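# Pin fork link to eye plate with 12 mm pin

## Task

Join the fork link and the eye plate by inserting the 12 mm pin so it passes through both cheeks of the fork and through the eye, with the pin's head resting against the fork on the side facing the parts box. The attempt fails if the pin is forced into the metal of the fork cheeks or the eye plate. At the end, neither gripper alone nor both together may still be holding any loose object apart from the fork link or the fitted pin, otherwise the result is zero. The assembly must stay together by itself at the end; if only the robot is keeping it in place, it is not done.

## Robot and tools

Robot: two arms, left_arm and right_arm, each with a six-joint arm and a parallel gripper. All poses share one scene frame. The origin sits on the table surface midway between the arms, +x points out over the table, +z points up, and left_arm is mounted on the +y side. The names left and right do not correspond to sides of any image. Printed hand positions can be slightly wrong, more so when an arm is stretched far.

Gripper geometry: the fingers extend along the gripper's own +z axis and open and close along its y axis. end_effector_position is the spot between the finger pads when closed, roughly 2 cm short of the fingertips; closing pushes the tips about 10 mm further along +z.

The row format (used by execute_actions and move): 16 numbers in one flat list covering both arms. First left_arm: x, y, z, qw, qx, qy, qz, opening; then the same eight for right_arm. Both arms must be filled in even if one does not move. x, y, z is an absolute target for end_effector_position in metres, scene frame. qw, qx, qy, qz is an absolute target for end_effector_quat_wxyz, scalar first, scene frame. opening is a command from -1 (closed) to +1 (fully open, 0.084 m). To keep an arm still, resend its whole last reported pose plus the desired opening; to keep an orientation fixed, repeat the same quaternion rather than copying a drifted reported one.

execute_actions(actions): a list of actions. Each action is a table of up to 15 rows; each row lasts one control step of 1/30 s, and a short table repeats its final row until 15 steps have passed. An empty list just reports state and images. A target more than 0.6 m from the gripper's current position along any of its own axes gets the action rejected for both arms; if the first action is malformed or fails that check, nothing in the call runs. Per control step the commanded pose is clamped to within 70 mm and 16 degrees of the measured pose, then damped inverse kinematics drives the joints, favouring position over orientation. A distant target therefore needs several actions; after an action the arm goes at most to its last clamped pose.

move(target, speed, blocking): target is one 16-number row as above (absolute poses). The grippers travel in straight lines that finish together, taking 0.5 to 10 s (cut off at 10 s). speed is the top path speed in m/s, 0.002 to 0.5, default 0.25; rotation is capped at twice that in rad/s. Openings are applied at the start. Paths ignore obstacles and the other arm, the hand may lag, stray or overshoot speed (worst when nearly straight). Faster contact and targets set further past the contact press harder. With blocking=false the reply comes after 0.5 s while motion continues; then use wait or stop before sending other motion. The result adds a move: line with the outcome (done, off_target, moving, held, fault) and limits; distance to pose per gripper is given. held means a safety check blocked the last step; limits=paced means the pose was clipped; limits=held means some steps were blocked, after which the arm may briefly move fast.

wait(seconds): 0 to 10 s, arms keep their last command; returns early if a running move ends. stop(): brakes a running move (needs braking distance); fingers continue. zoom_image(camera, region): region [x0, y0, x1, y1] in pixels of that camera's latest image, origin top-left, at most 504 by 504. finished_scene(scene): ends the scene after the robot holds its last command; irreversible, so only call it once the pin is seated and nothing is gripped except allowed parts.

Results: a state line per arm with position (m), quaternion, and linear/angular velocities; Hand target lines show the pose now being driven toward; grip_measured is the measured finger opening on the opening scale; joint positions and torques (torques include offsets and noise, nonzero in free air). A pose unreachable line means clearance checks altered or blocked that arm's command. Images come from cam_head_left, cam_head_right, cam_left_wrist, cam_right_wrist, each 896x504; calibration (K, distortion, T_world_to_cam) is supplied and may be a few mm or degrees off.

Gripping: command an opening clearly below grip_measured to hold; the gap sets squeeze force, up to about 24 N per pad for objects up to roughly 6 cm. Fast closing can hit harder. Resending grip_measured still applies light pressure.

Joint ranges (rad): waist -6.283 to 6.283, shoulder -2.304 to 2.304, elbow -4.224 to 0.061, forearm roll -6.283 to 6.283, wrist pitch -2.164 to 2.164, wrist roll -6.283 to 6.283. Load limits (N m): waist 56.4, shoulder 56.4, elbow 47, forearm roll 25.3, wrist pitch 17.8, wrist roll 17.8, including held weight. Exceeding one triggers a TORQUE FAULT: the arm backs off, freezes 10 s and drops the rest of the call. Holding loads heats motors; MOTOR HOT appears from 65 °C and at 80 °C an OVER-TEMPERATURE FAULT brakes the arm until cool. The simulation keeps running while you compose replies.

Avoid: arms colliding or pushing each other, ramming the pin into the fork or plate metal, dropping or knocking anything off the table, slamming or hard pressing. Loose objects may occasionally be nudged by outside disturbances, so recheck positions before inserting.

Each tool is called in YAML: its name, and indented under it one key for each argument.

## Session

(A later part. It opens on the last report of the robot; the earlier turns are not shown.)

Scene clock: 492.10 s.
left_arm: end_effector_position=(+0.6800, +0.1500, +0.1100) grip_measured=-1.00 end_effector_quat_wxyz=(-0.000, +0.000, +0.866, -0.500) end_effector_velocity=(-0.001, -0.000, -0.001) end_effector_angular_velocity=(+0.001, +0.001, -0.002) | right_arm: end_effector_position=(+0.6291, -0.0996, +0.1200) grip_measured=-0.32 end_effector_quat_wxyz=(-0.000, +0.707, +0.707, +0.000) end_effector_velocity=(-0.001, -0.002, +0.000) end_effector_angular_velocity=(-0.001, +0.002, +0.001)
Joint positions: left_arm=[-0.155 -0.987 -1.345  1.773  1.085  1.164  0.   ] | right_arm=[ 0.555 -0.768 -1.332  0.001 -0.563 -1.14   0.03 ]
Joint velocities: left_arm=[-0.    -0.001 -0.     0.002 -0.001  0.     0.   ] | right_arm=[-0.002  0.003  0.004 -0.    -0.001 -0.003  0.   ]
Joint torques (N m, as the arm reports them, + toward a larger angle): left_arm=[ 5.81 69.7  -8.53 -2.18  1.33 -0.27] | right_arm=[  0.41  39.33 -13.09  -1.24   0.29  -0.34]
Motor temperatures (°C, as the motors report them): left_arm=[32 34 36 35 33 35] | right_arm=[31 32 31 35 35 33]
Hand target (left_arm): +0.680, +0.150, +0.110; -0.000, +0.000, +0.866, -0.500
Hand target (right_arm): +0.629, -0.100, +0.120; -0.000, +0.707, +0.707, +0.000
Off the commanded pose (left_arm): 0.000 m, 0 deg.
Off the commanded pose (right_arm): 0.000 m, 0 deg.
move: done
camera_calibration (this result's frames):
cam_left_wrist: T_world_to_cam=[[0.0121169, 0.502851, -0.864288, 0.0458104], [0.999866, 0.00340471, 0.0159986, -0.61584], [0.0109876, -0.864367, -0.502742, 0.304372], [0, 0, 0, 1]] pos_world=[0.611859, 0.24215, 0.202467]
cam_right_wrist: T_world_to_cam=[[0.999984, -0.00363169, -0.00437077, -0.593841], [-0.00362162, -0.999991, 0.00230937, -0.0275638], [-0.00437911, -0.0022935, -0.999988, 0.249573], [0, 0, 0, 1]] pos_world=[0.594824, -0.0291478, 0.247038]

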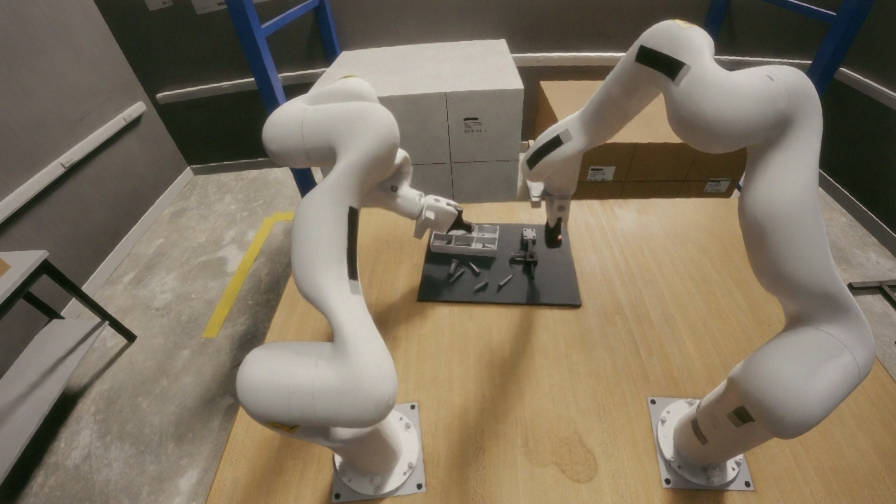

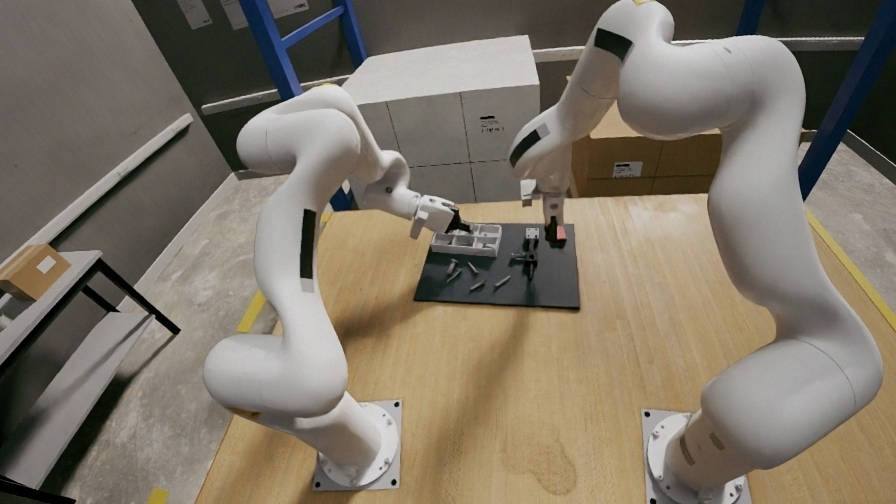

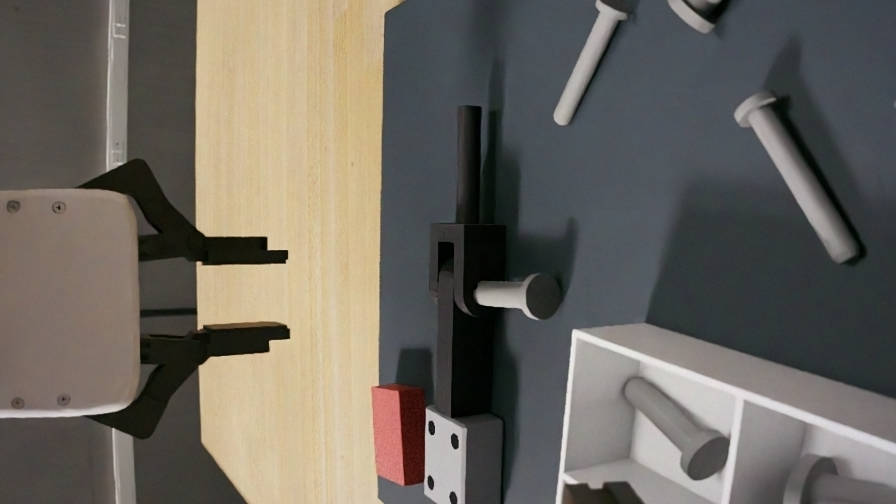

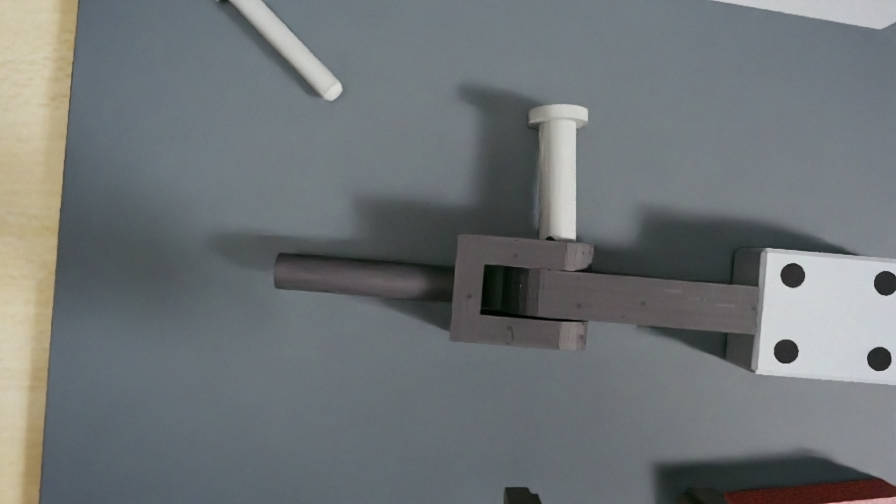

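move:
  target: [0.68,0.15,0.11,0,0,0.866,-0.5,-1,0.629,-0.003,0.075,0,0.707,0.707,0,-0.45]
  speed: 0.08

move:
  target: [0.68,0.15,0.11,0,0,0.866,-0.5,-1,0.629,-0.003,0.035,0,0.707,0.707,0,-0.45]
  speed: 0.02

move:
  target: [0.68,0.15,0.11,0,0,0.866,-0.5,-1,0.629,-0.003,0.035,0,0.707,0.707,0,-1]

move:
  target: [0.68,0.15,0.11,0,0,0.866,-0.5,-1,0.631,-0.002,0.035,0,0.737,0.676,0,-1]
  speed: 0.01

move:
  target: [0.68,0.15,0.11,0,0,0.866,-0.5,-1,0.6302,-0.011,0.035,0,0.737,0.676,0,-1]
  speed: 0.004

zoom_image:
  camera: "cam_left_wrist"
  region: [400,200,620,370]

Scene clock: 497.50 s.
left_arm: end_effector_position=(+0.6800, +0.1500, +0.1100) grip_measured=-1.00 end_effector_quat_wxyz=(+0.000, -0.000, +0.866, -0.500) end_effector_velocity=(+0.000, +0.000, +0.000) end_effector_angular_velocity=(+0.000, -0.001, +0.001) | right_arm: end_effector_position=(+0.6290, -0.0034, +0.0750) grip_measured=-0.47 end_effector_quat_wxyz=(+0.000, +0.707, +0.707, -0.000) end_effector_velocity=(+0.000, +0.001, -0.001) end_effector_angular_velocity=(-0.001, -0.000, -0.000)
Joint positions: left_arm=[-0.155 -0.987 -1.345  1.773  1.085  1.164  0.   ] | right_arm=[ 0.686 -0.935 -1.509 -0.    -0.574 -1.008  0.024]
Joint velocities: left_arm=[ 0.     0.001 -0.    -0.    -0.     0.     0.   ] | right_arm=[ 0.002 -0.004 -0.005 -0.001 -0.001  0.003  0.   ]
Joint torques (N m, as the arm reports them, + toward a larger angle): left_arm=[ 6.31 69.52 -8.72 -1.42  1.39 -0.27] | right_arm=[  3.27  42.98 -13.82  -0.91   0.47  -0.06]
Motor temperatures (°C, as the motors report them): left_arm=[32 34 36 35 33 35] | right_arm=[31 32 31 35 35 33]
Hand target (left_arm): +0.680, +0.150, +0.110; +0.000, +0.000, +0.866, -0.500
Hand target (right_arm): +0.629, -0.003, +0.075; +0.000, +0.707, +0.707, -0.000
Off the commanded pose (left_arm): 0.000 m, 0 deg.
Off the commanded pose (right_arm): 0.000 m, 0 deg.
move: done
camera_calibration (this result's frames):
cam_left_wrist: T_world_to_cam=[[0.0121168, 0.50285, -0.864289, 0.0458105], [0.999866, 0.00340498, 0.0159985, -0.61584], [0.0109877, -0.864367, -0.502742, 0.304372], [0, 0, 0, 1]] pos_world=[0.611859, 0.24215, 0.202467]
cam_right_wrist: T_world_to_cam=[[0.999985, -0.00378169, -0.00407458, -0.593586], [-0.0037702, -0.999989, 0.00282279, 0.0688028], [-0.00408521, -0.00280738, -0.999988, 0.204622], [0, 0, 0, 1]] pos_world=[0.594672, 0.0671317, 0.202006]

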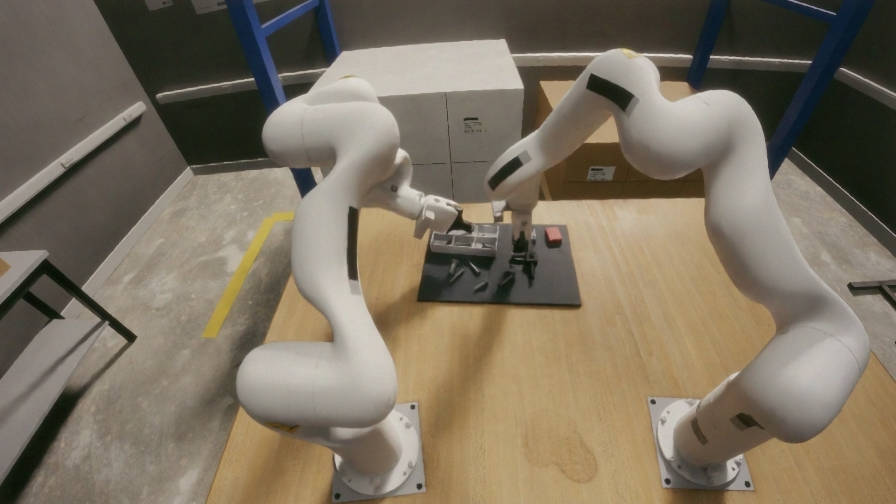

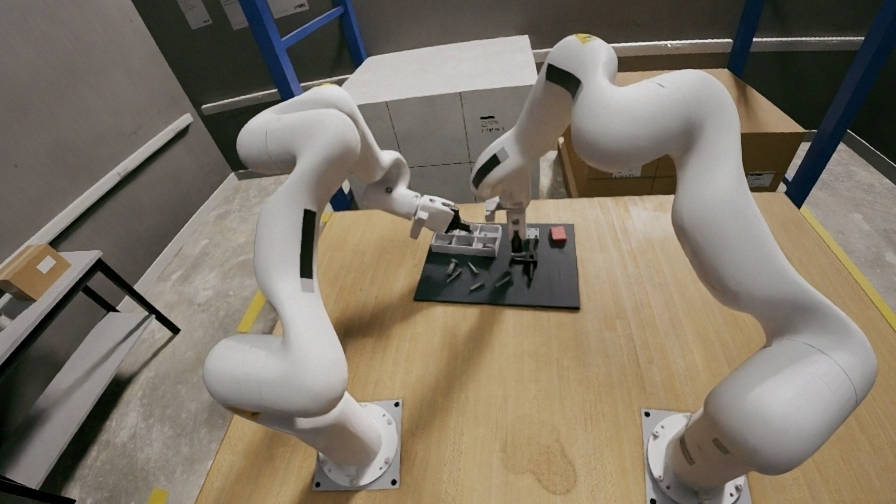

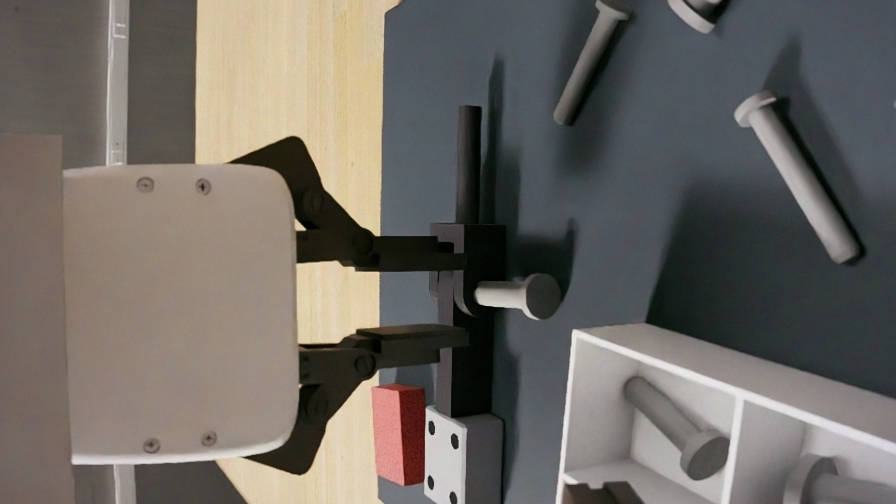

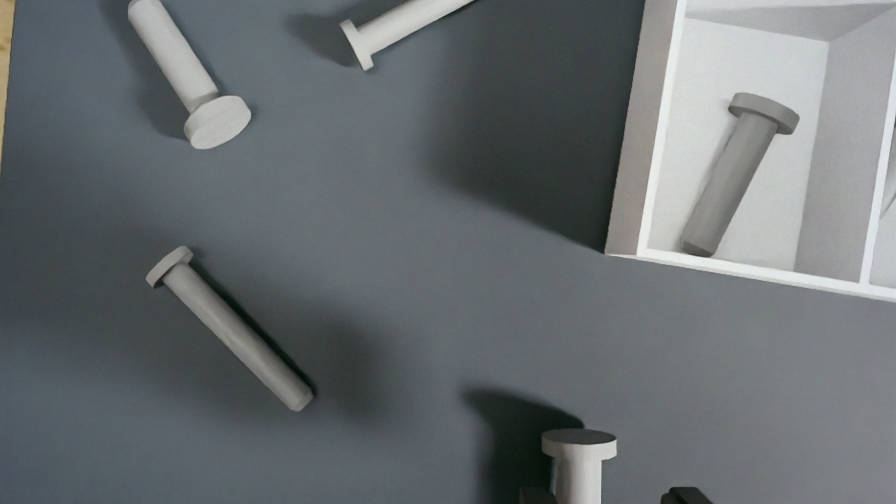

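Scene clock: 499.80 s.
left_arm: end_effector_position=(+0.6800, +0.1500, +0.1100) grip_measured=-1.00 end_effector_quat_wxyz=(-0.000, -0.000, +0.866, -0.500) end_effector_velocity=(-0.000, +0.000, -0.000) end_effector_angular_velocity=(-0.000, +0.001, -0.001) | right_arm: end_effector_position=(+0.6289, -0.0031, +0.0352) grip_measured=-0.47 end_effector_quat_wxyz=(+0.000, +0.707, +0.707, +0.000) end_effector_velocity=(+0.001, +0.000, -0.001) end_effector_angular_velocity=(+0.000, -0.002, +0.001)
Joint positions: left_arm=[-0.155 -0.987 -1.345  1.773  1.085  1.164  0.   ] | right_arm=[ 0.686 -1.002 -1.525 -0.    -0.522 -1.008  0.024]
Joint velocities: left_arm=[ 0.001 -0.001 -0.     0.001  0.001  0.     0.   ] | right_arm=[ 0.    -0.002 -0.002 -0.001  0.002 -0.     0.   ]
Joint torques (N m, as the arm reports them, + toward a larger angle): left_arm=[ 6.56 70.78 -8.88 -1.76  1.34 -0.26] | right_arm=[  0.11  46.71 -12.52  -0.91   0.32  -0.09]
Motor temperatures (°C, as the motors report them): left_arm=[32 34 36 35 33 35] | right_arm=[31 32 31 35 35 33]
Hand target (left_arm): +0.680, +0.150, +0.110; +0.000, -0.000, +0.866, -0.500
Hand target (right_arm): +0.629, -0.003, +0.035; +0.000, +0.707, +0.707, -0.000
Off the commanded pose (left_arm): 0.000 m, 0 deg.
Off the commanded pose (right_arm): 0.000 m, 0 deg.
move: done
camera_calibration (this result's frames):
cam_left_wrist: T_world_to_cam=[[0.0121167, 0.502851, -0.864288, 0.0458105], [0.999866, 0.00340494, 0.0159984, -0.61584], [0.0109876, -0.864367, -0.502742, 0.304372], [0, 0, 0, 1]] pos_world=[0.611859, 0.24215, 0.202467]
cam_right_wrist: T_world_to_cam=[[0.999984, -0.00374385, -0.00413449, -0.593638], [-0.00373305, -0.99999, 0.00261759, 0.0691756], [-0.00414424, -0.00260211, -0.999988, 0.164889], [0, 0, 0, 1]] pos_world=[0.594571, 0.0673814, 0.162251]

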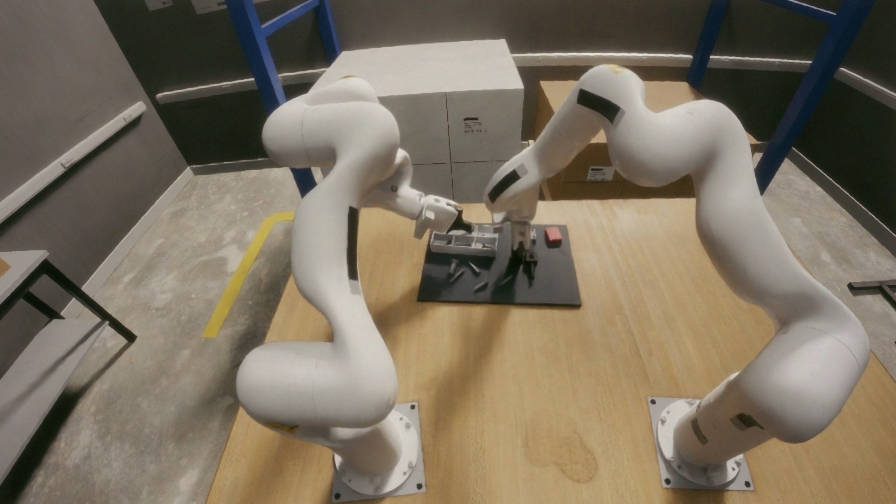

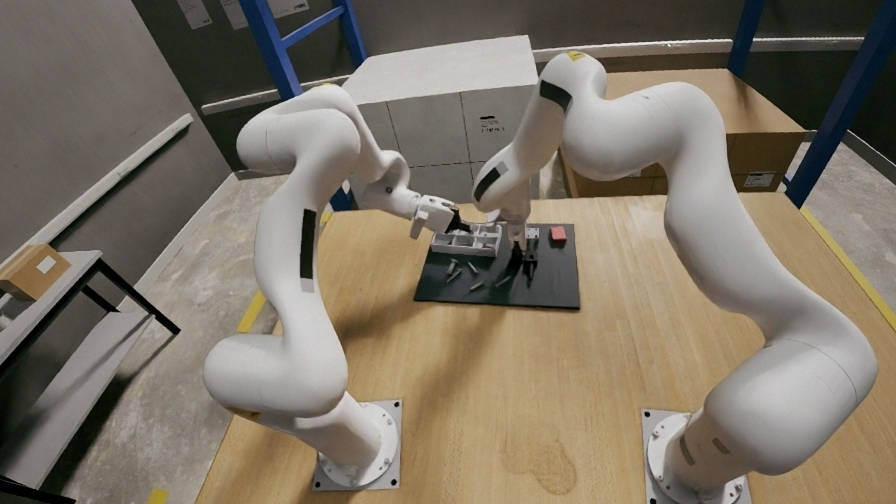

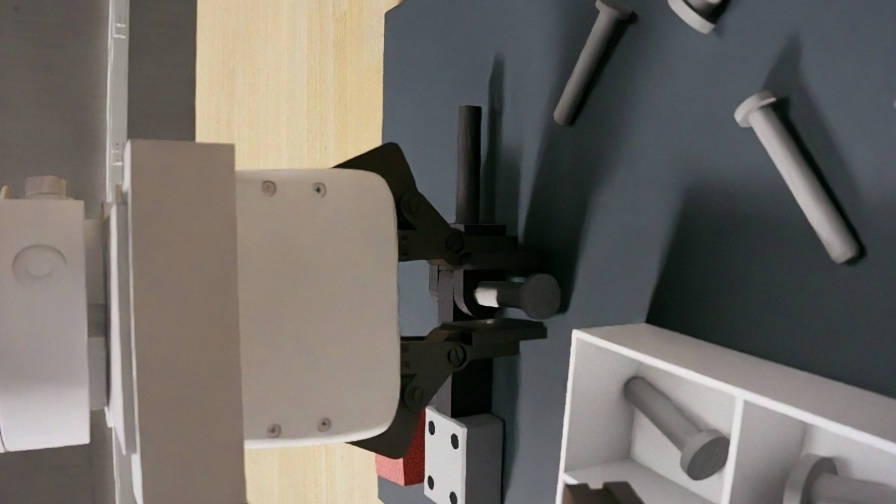

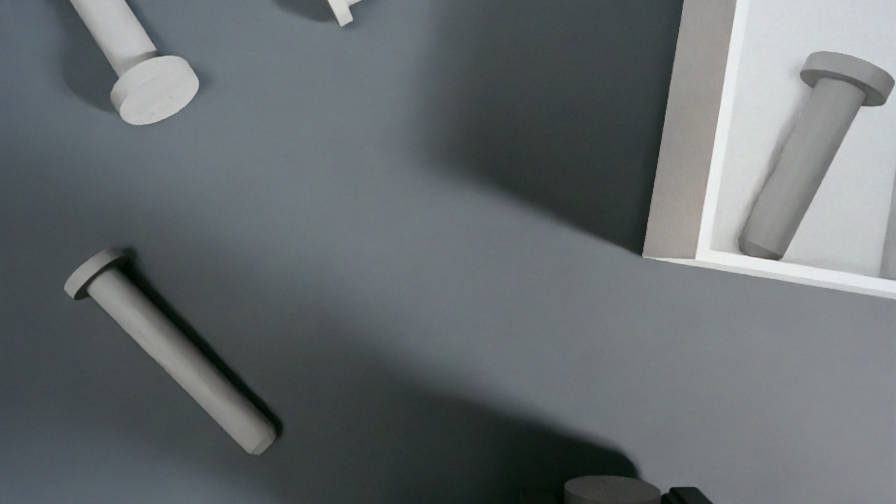

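Scene clock: 500.50 s.
left_arm: end_effector_position=(+0.6800, +0.1500, +0.1100) grip_measured=-1.00 end_effector_quat_wxyz=(-0.000, -0.000, +0.866, -0.500) end_effector_velocity=(-0.000, -0.000, -0.000) end_effector_angular_velocity=(+0.001, -0.000, -0.001) | right_arm: end_effector_position=(+0.6290, -0.0030, +0.0350) grip_measured=-0.59 end_effector_quat_wxyz=(-0.000, +0.707, +0.707, -0.000) end_effector_velocity=(+0.001, +0.000, +0.000) end_effector_angular_velocity=(+0.001, -0.001, +0.001)
Joint positions: left_arm=[-0.155 -0.987 -1.345  1.773  1.085  1.164  0.   ] | right_arm=[ 0.686 -1.003 -1.525  0.    -0.523 -1.008  0.018]
Joint velocities: left_arm=[-0.001 -0.    -0.     0.    -0.001  0.     0.   ] | right_arm=[ 0.    -0.    -0.002 -0.     0.    -0.     0.   ]
Joint torques (N m, as the arm reports them, + toward a larger angle): left_arm=[ 7.07 70.11 -8.85 -1.73  1.3  -0.29] | right_arm=[ -0.48  40.77 -11.87  -1.02   0.51  -0.15]
Motor temperatures (°C, as the motors report them): left_arm=[32 34 36 35 33 35] | right_arm=[31 32 31 35 35 33]
Hand target (left_arm): +0.680, +0.150, +0.110; +0.000, -0.000, +0.866, -0.500
Hand target (right_arm): +0.629, -0.003, +0.035; +0.000, +0.707, +0.707, -0.000
Off the commanded pose (left_arm): 0.000 m, 0 deg.
Off the commanded pose (right_arm): 0.000 m, 0 deg.
move: done
camera_calibration (this result's frames):
cam_left_wrist: T_world_to_cam=[[0.0121167, 0.50285, -0.864288, 0.0458106], [0.999866, 0.00340484, 0.0159984, -0.61584], [0.0109876, -0.864367, -0.502742, 0.304372], [0, 0, 0, 1]] pos_world=[0.611859, 0.24215, 0.202467]
cam_right_wrist: T_world_to_cam=[[0.999984, -0.00370841, -0.00423139, -0.593747], [-0.00369743, -0.99999, 0.00259995, 0.0692394], [-0.00424099, -0.00258426, -0.999988, 0.164774], [0, 0, 0, 1]] pos_world=[0.594692, 0.0674627, 0.162079]

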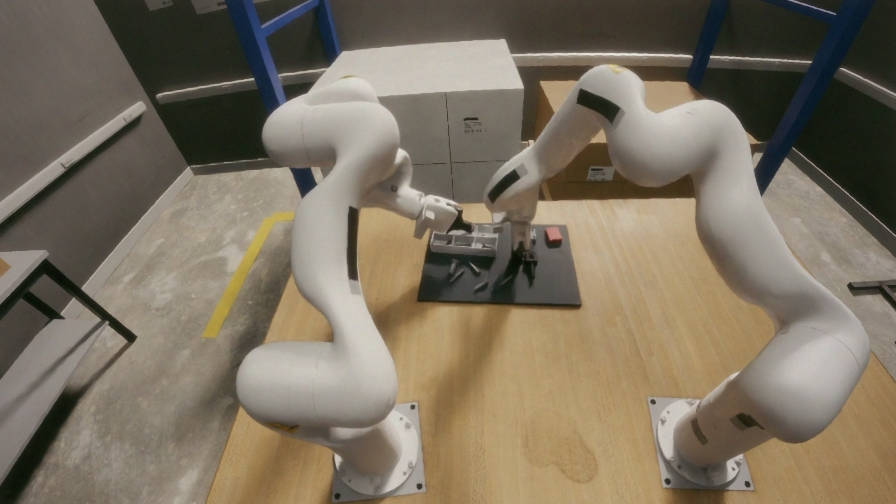

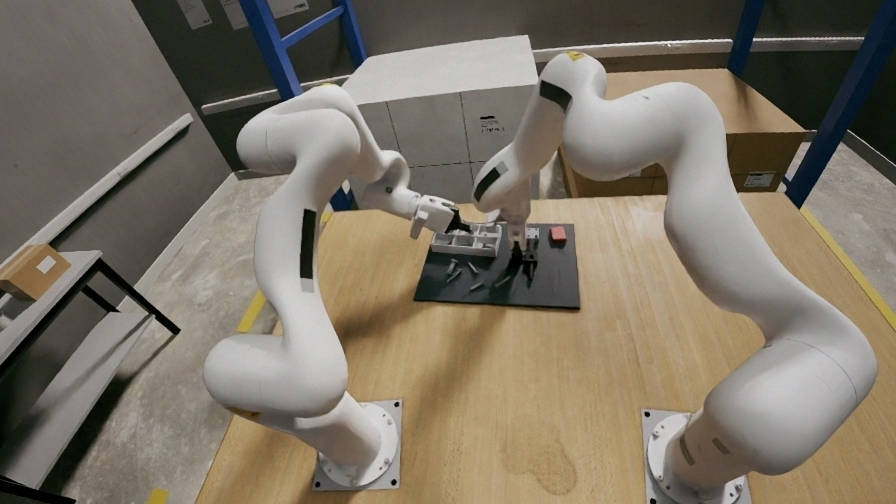

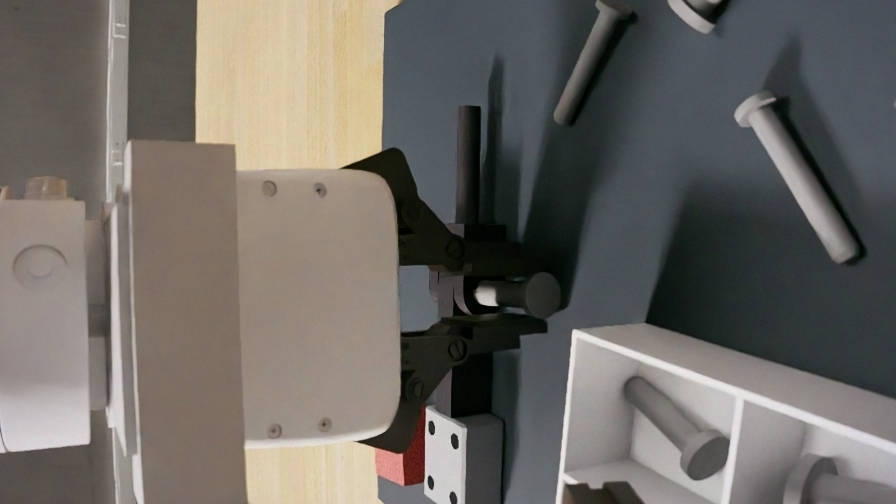

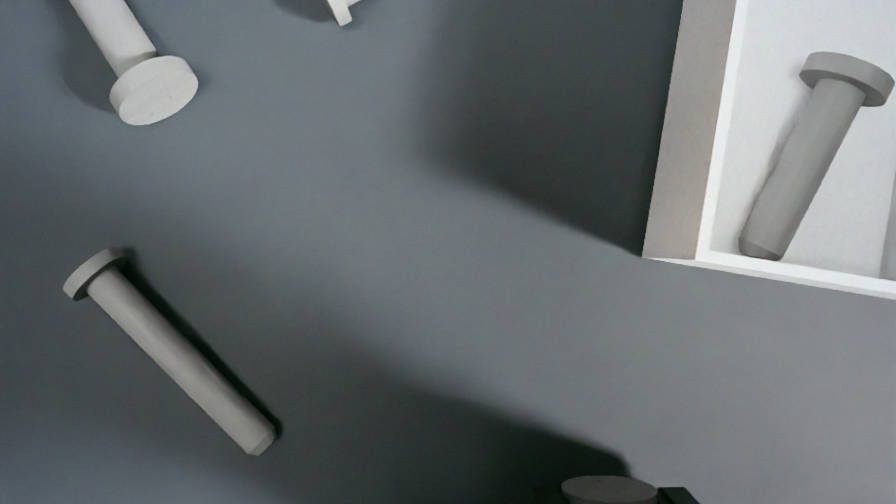

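Scene clock: 505.03 s.
left_arm: end_effector_position=(+0.6800, +0.1500, +0.1100) grip_measured=-1.00 end_effector_quat_wxyz=(-0.000, +0.000, +0.866, -0.500) end_effector_velocity=(-0.000, -0.000, +0.000) end_effector_angular_velocity=(-0.001, +0.000, -0.001) | right_arm: end_effector_position=(+0.6310, -0.0020, +0.0350) grip_measured=-0.59 end_effector_quat_wxyz=(-0.000, +0.737, +0.676, +0.000) end_effector_velocity=(+0.000, -0.000, -0.000) end_effector_angular_velocity=(+0.000, +0.000, -0.005)
Joint positions: left_arm=[-0.155 -0.987 -1.345  1.773  1.085  1.164  0.   ] | right_arm=[ 0.686 -1.007 -1.534  0.    -0.527 -0.922  0.018]
Joint velocities: left_arm=[-0.    -0.     0.     0.001  0.001  0.     0.   ] | right_arm=[-0.    -0.    -0.     0.001 -0.     0.004  0.   ]
Joint torques (N m, as the arm reports them, + toward a larger angle): left_arm=[ 6.65 68.61 -8.88 -1.72  1.33 -0.32] | right_arm=[ -0.9   45.27 -11.76  -0.46   0.29  -0.45]
Motor temperatures (°C, as the motors report them): left_arm=[32 34 36 35 33 35] | right_arm=[31 32 31 35 35 33]
Hand target (left_arm): +0.680, +0.150, +0.110; -0.000, -0.000, +0.866, -0.500
Hand target (right_arm): +0.631, -0.002, +0.035; -0.000, +0.737, +0.676, +0.000
Off the commanded pose (left_arm): 0.000 m, 0 deg.
Off the commanded pose (right_arm): 0.000 m, 0 deg.
move: done
camera_calibration (this result's frames):
cam_left_wrist: T_world_to_cam=[[0.0121169, 0.502851, -0.864288, 0.0458104], [0.999866, 0.00340477, 0.0159985, -0.61584], [0.0109876, -0.864367, -0.502742, 0.304372], [0, 0, 0, 1]] pos_world=[0.611859, 0.24215, 0.202467]
cam_right_wrist: T_world_to_cam=[[0.995976, -0.0895188, -0.00421801, -0.593383], [-0.0895085, -0.995983, 0.00256358, 0.12441], [-0.00443055, -0.00217572, -0.999988, 0.164873], [0, 0, 0, 1]] pos_world=[0.602861, 0.0711496, 0.162049]

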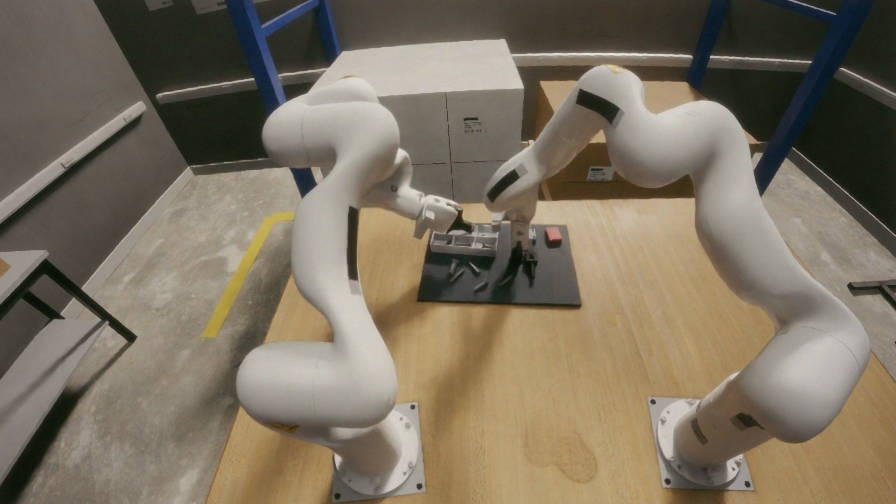

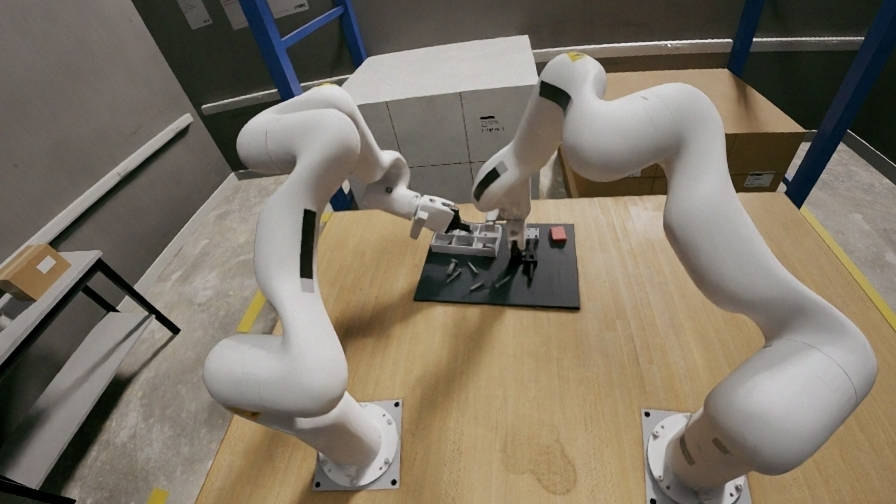

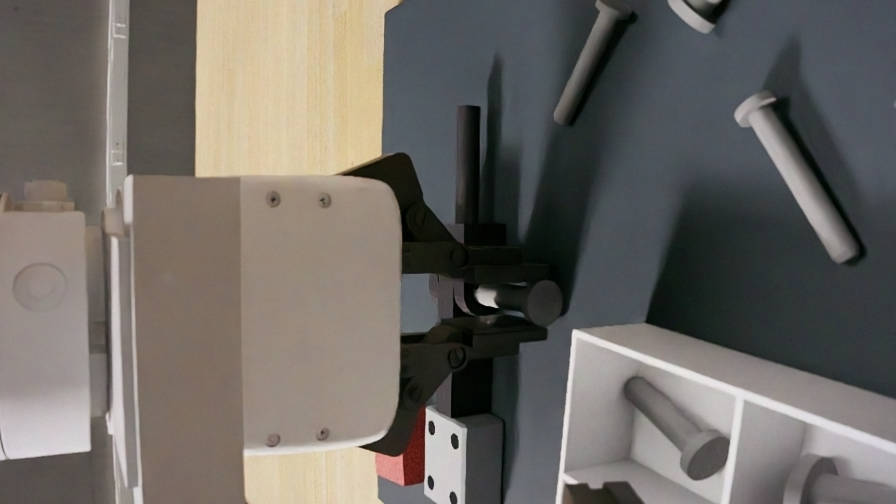

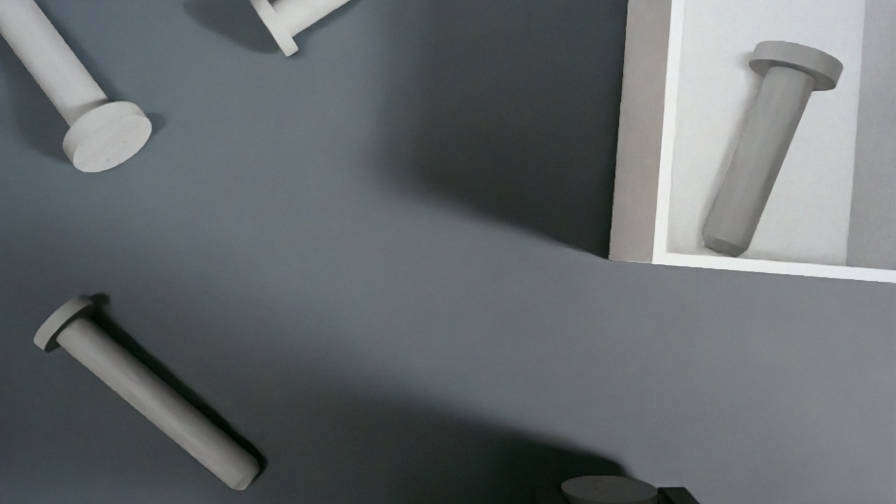

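Scene clock: 507.50 s.
left_arm: end_effector_position=(+0.6800, +0.1500, +0.1100) grip_measured=-1.00 end_effector_quat_wxyz=(-0.000, +0.000, +0.866, -0.500) end_effector_velocity=(+0.000, +0.000, +0.000) end_effector_angular_velocity=(+0.000, -0.001, +0.000) | right_arm: end_effector_position=(+0.6301, -0.0104, +0.0351) grip_measured=-0.74 end_effector_quat_wxyz=(-0.000, +0.737, +0.676, +0.000) end_effector_velocity=(-0.001, -0.003, +0.001) end_effector_angular_velocity=(-0.004, +0.005, +0.000)
Joint positions: left_arm=[-0.155 -0.987 -1.345  1.773  1.085  1.164  0.   ] | right_arm=[ 0.676 -0.996 -1.513  0.    -0.516 -0.933  0.011]
Joint velocities: left_arm=[ 0.     0.001 -0.    -0.    -0.     0.     0.   ] | right_arm=[-0.003  0.003  0.004 -0.002 -0.005 -0.001 -0.   ]
Joint torques (N m, as the arm reports them, + toward a larger angle): left_arm=[ 6.17 69.79 -8.43 -1.54  1.36 -0.33] | right_arm=[-14.53  43.47 -10.92  -3.3   -0.56  -0.57]
Motor temperatures (°C, as the motors report them): left_arm=[32 34 36 35 33 35] | right_arm=[31 32 31 35 35 33]
Hand target (left_arm): +0.680, +0.150, +0.110; -0.000, +0.000, +0.866, -0.500
Hand target (right_arm): +0.630, -0.011, +0.035; -0.000, +0.737, +0.676, +0.000
Off the commanded pose (left_arm): 0.000 m, 0 deg.
Off the commanded pose (right_arm): 0.001 m, 0 deg.
move: done
camera_calibration (this result's frames):
cam_left_wrist: T_world_to_cam=[[0.0121168, 0.502851, -0.864288, 0.0458105], [0.999866, 0.00340474, 0.0159984, -0.61584], [0.0109875, -0.864367, -0.502742, 0.304372], [0, 0, 0, 1]] pos_world=[0.611858, 0.24215, 0.202467]
cam_right_wrist: T_world_to_cam=[[0.995966, -0.0896423, -0.00388209, -0.593254], [-0.0896347, -0.995973, 0.0020885, 0.116045], [-0.00405368, -0.00173211, -0.99999, 0.164734], [0, 0, 0, 1]] pos_world=[0.60193, 0.0626827, 0.162186]

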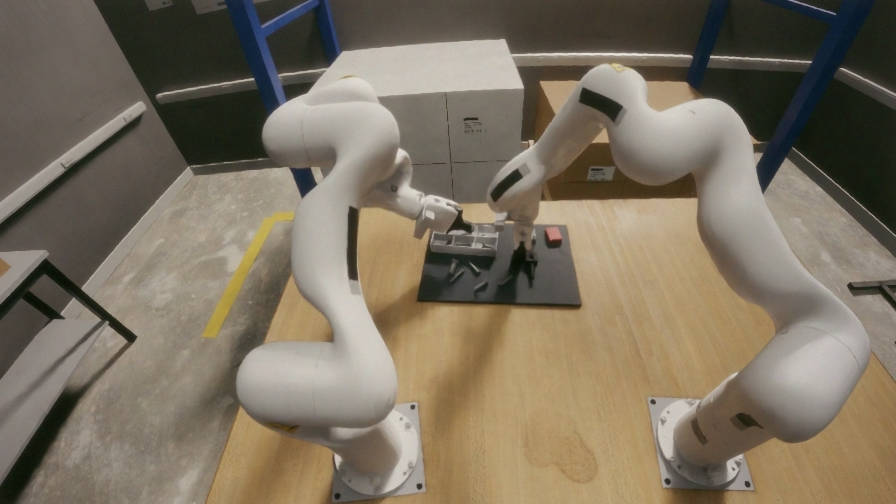

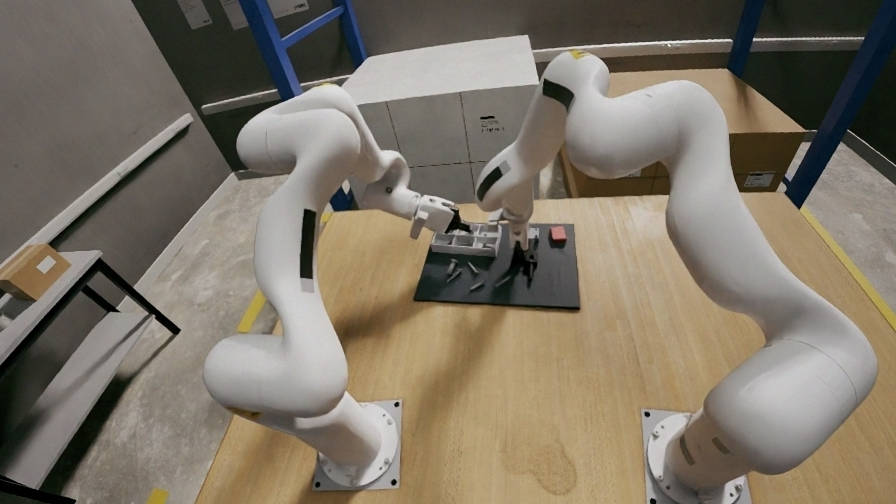

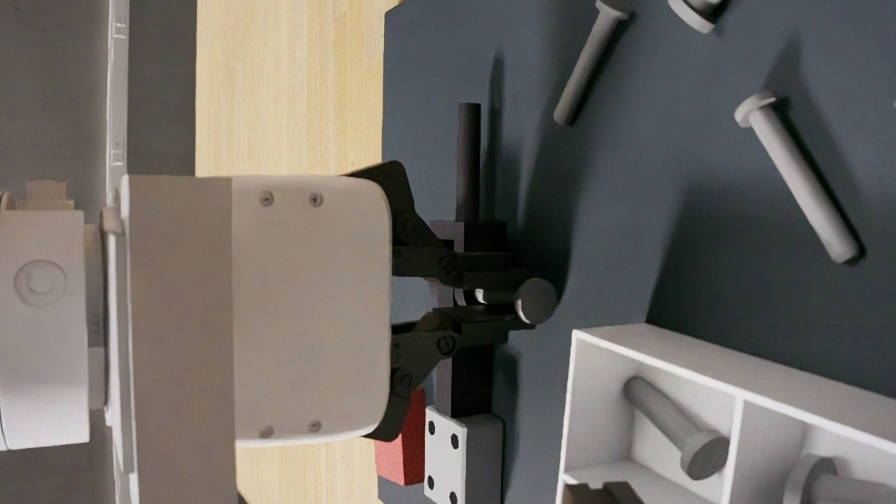

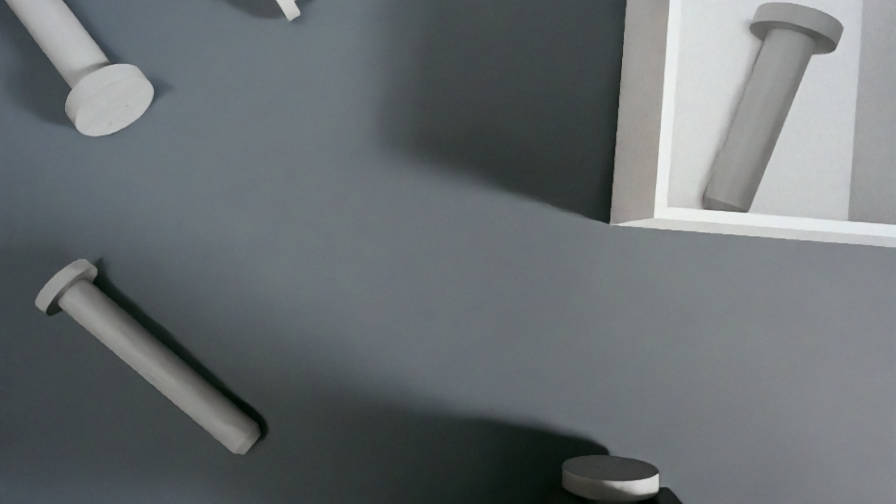

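Region (400, 200, 620, 370) of cam_left_wrist's 896x504 image, scaled by 2.291, with more detail than that image has; it fills the top 389 rows of this view, and the rest is white.

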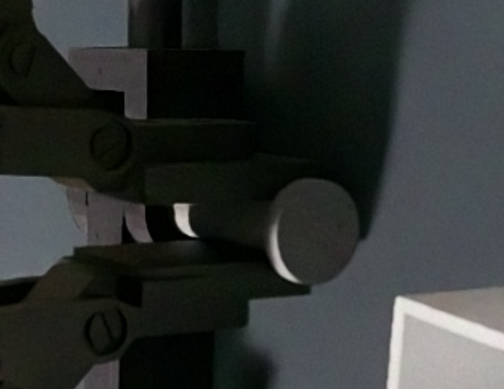

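move:
  target: [0.68,0.15,0.11,0,0,0.866,-0.5,-1,0.6335,-0.011,0.035,0,0.737,0.676,0,-1]
  speed: 0.003

zoom_image:
  camera: "cam_left_wrist"
  region: [400,200,620,370]

Scene clock: 510.40 s.
left_arm: end_effector_position=(+0.6800, +0.1500, +0.1100) grip_measured=-1.00 end_effector_quat_wxyz=(-0.000, -0.000, +0.866, -0.500) end_effector_velocity=(-0.001, -0.000, -0.001) end_effector_angular_velocity=(-0.001, +0.002, -0.001) | right_arm: end_effector_position=(+0.6335, -0.0111, +0.0350) grip_measured=-0.74 end_effector_quat_wxyz=(+0.000, +0.737, +0.676, -0.000) end_effector_velocity=(-0.001, +0.001, -0.001) end_effector_angular_velocity=(-0.001, +0.002, +0.001)
Joint positions: left_arm=[-0.155 -0.987 -1.345  1.773  1.085  1.164  0.   ] | right_arm=[ 0.672 -1.002 -1.524 -0.    -0.522 -0.935  0.011]
Joint velocities: left_arm=[-0.    -0.001  0.     0.     0.001 -0.     0.   ] | right_arm=[ 0.002 -0.002 -0.001  0.001 -0.001 -0.    -0.   ]
Joint torques (N m, as the arm reports them, + toward a larger angle): left_arm=[ 6.68 70.11 -8.54 -1.83  1.4  -0.32] | right_arm=[-13.18  44.15 -12.49  -4.48   0.55  -0.63]
Motor temperatures (°C, as the motors report them): left_arm=[32 34 36 35 33 35] | right_arm=[31 32 31 35 35 33]
Hand target (left_arm): +0.680, +0.150, +0.110; +0.000, +0.000, +0.866, -0.500
Hand target (right_arm): +0.633, -0.011, +0.035; -0.000, +0.737, +0.676, +0.000
Off the commanded pose (left_arm): 0.000 m, 0 deg.
Off the commanded pose (right_arm): 0.000 m, 0 deg.
move: done
camera_calibration (this result's frames):
cam_left_wrist: T_world_to_cam=[[0.0121167, 0.502851, -0.864288, 0.0458105], [0.999866, 0.00340483, 0.0159983, -0.61584], [0.0109875, -0.864367, -0.502742, 0.304372], [0, 0, 0, 1]] pos_world=[0.611858, 0.24215, 0.202467]
cam_right_wrist: T_world_to_cam=[[0.99594, -0.0899201, -0.00425218, -0.596653], [-0.0899094, -0.995946, 0.00265145, 0.115817], [-0.00447337, -0.00225837, -0.999987, 0.164867], [0, 0, 0, 1]] pos_world=[0.605381, 0.0620688, 0.16202]

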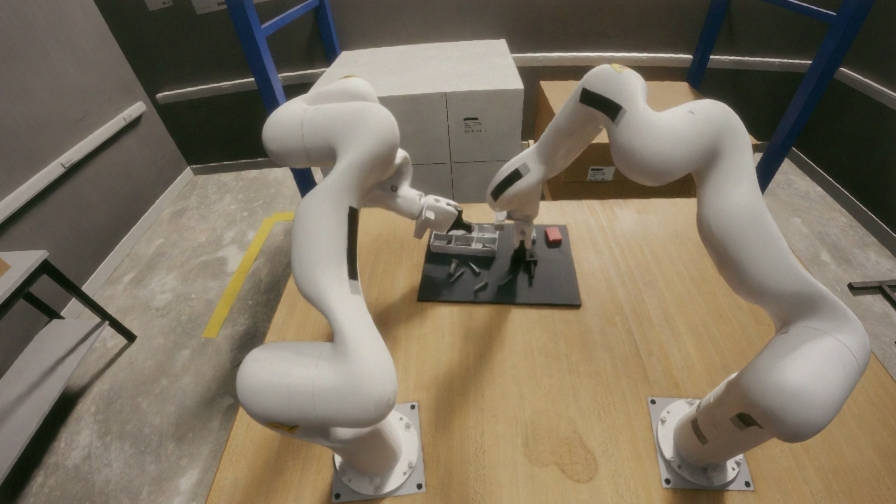

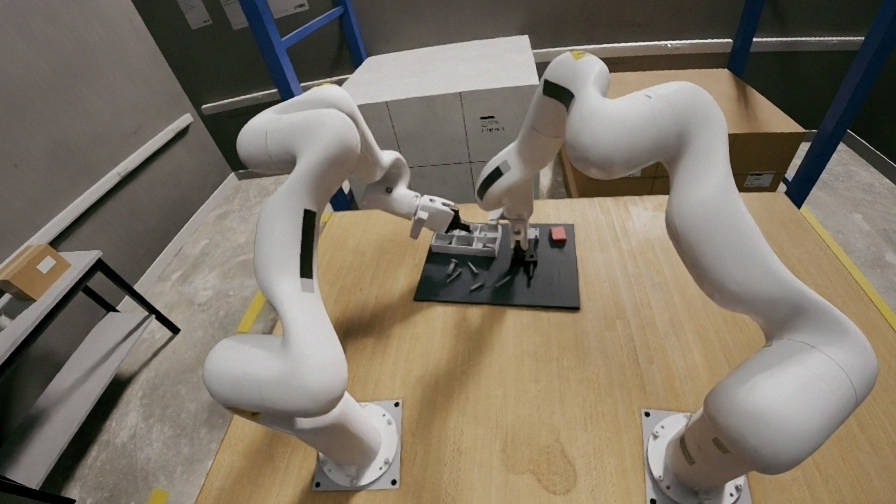

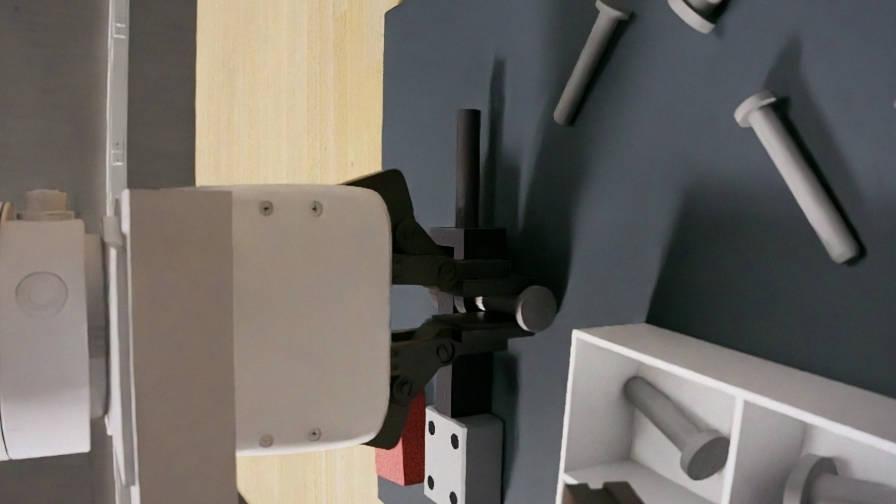

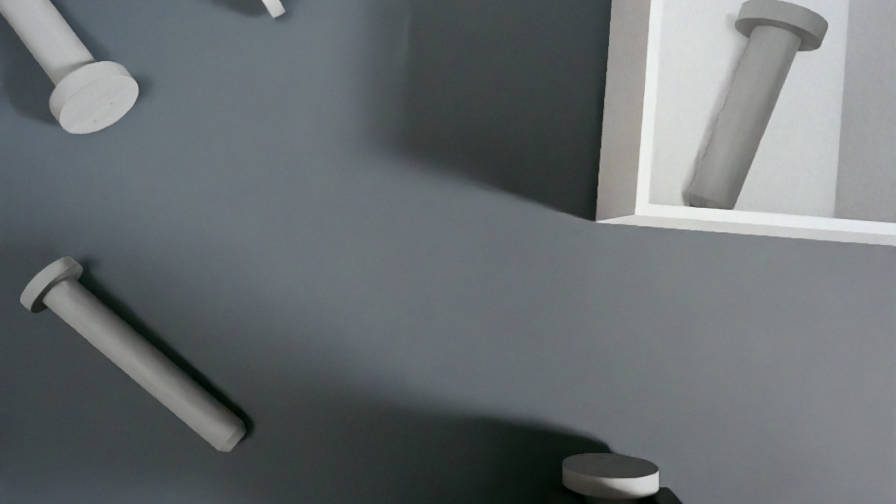

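Region (400, 200, 620, 370) of cam_left_wrist's 896x504 image, scaled by 2.291, with more detail than that image has; it fills the top 389 rows of this view, and the rest is white.

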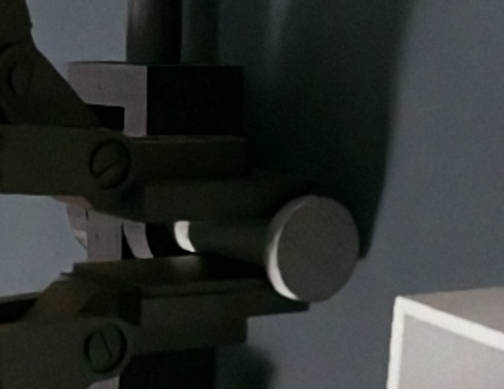

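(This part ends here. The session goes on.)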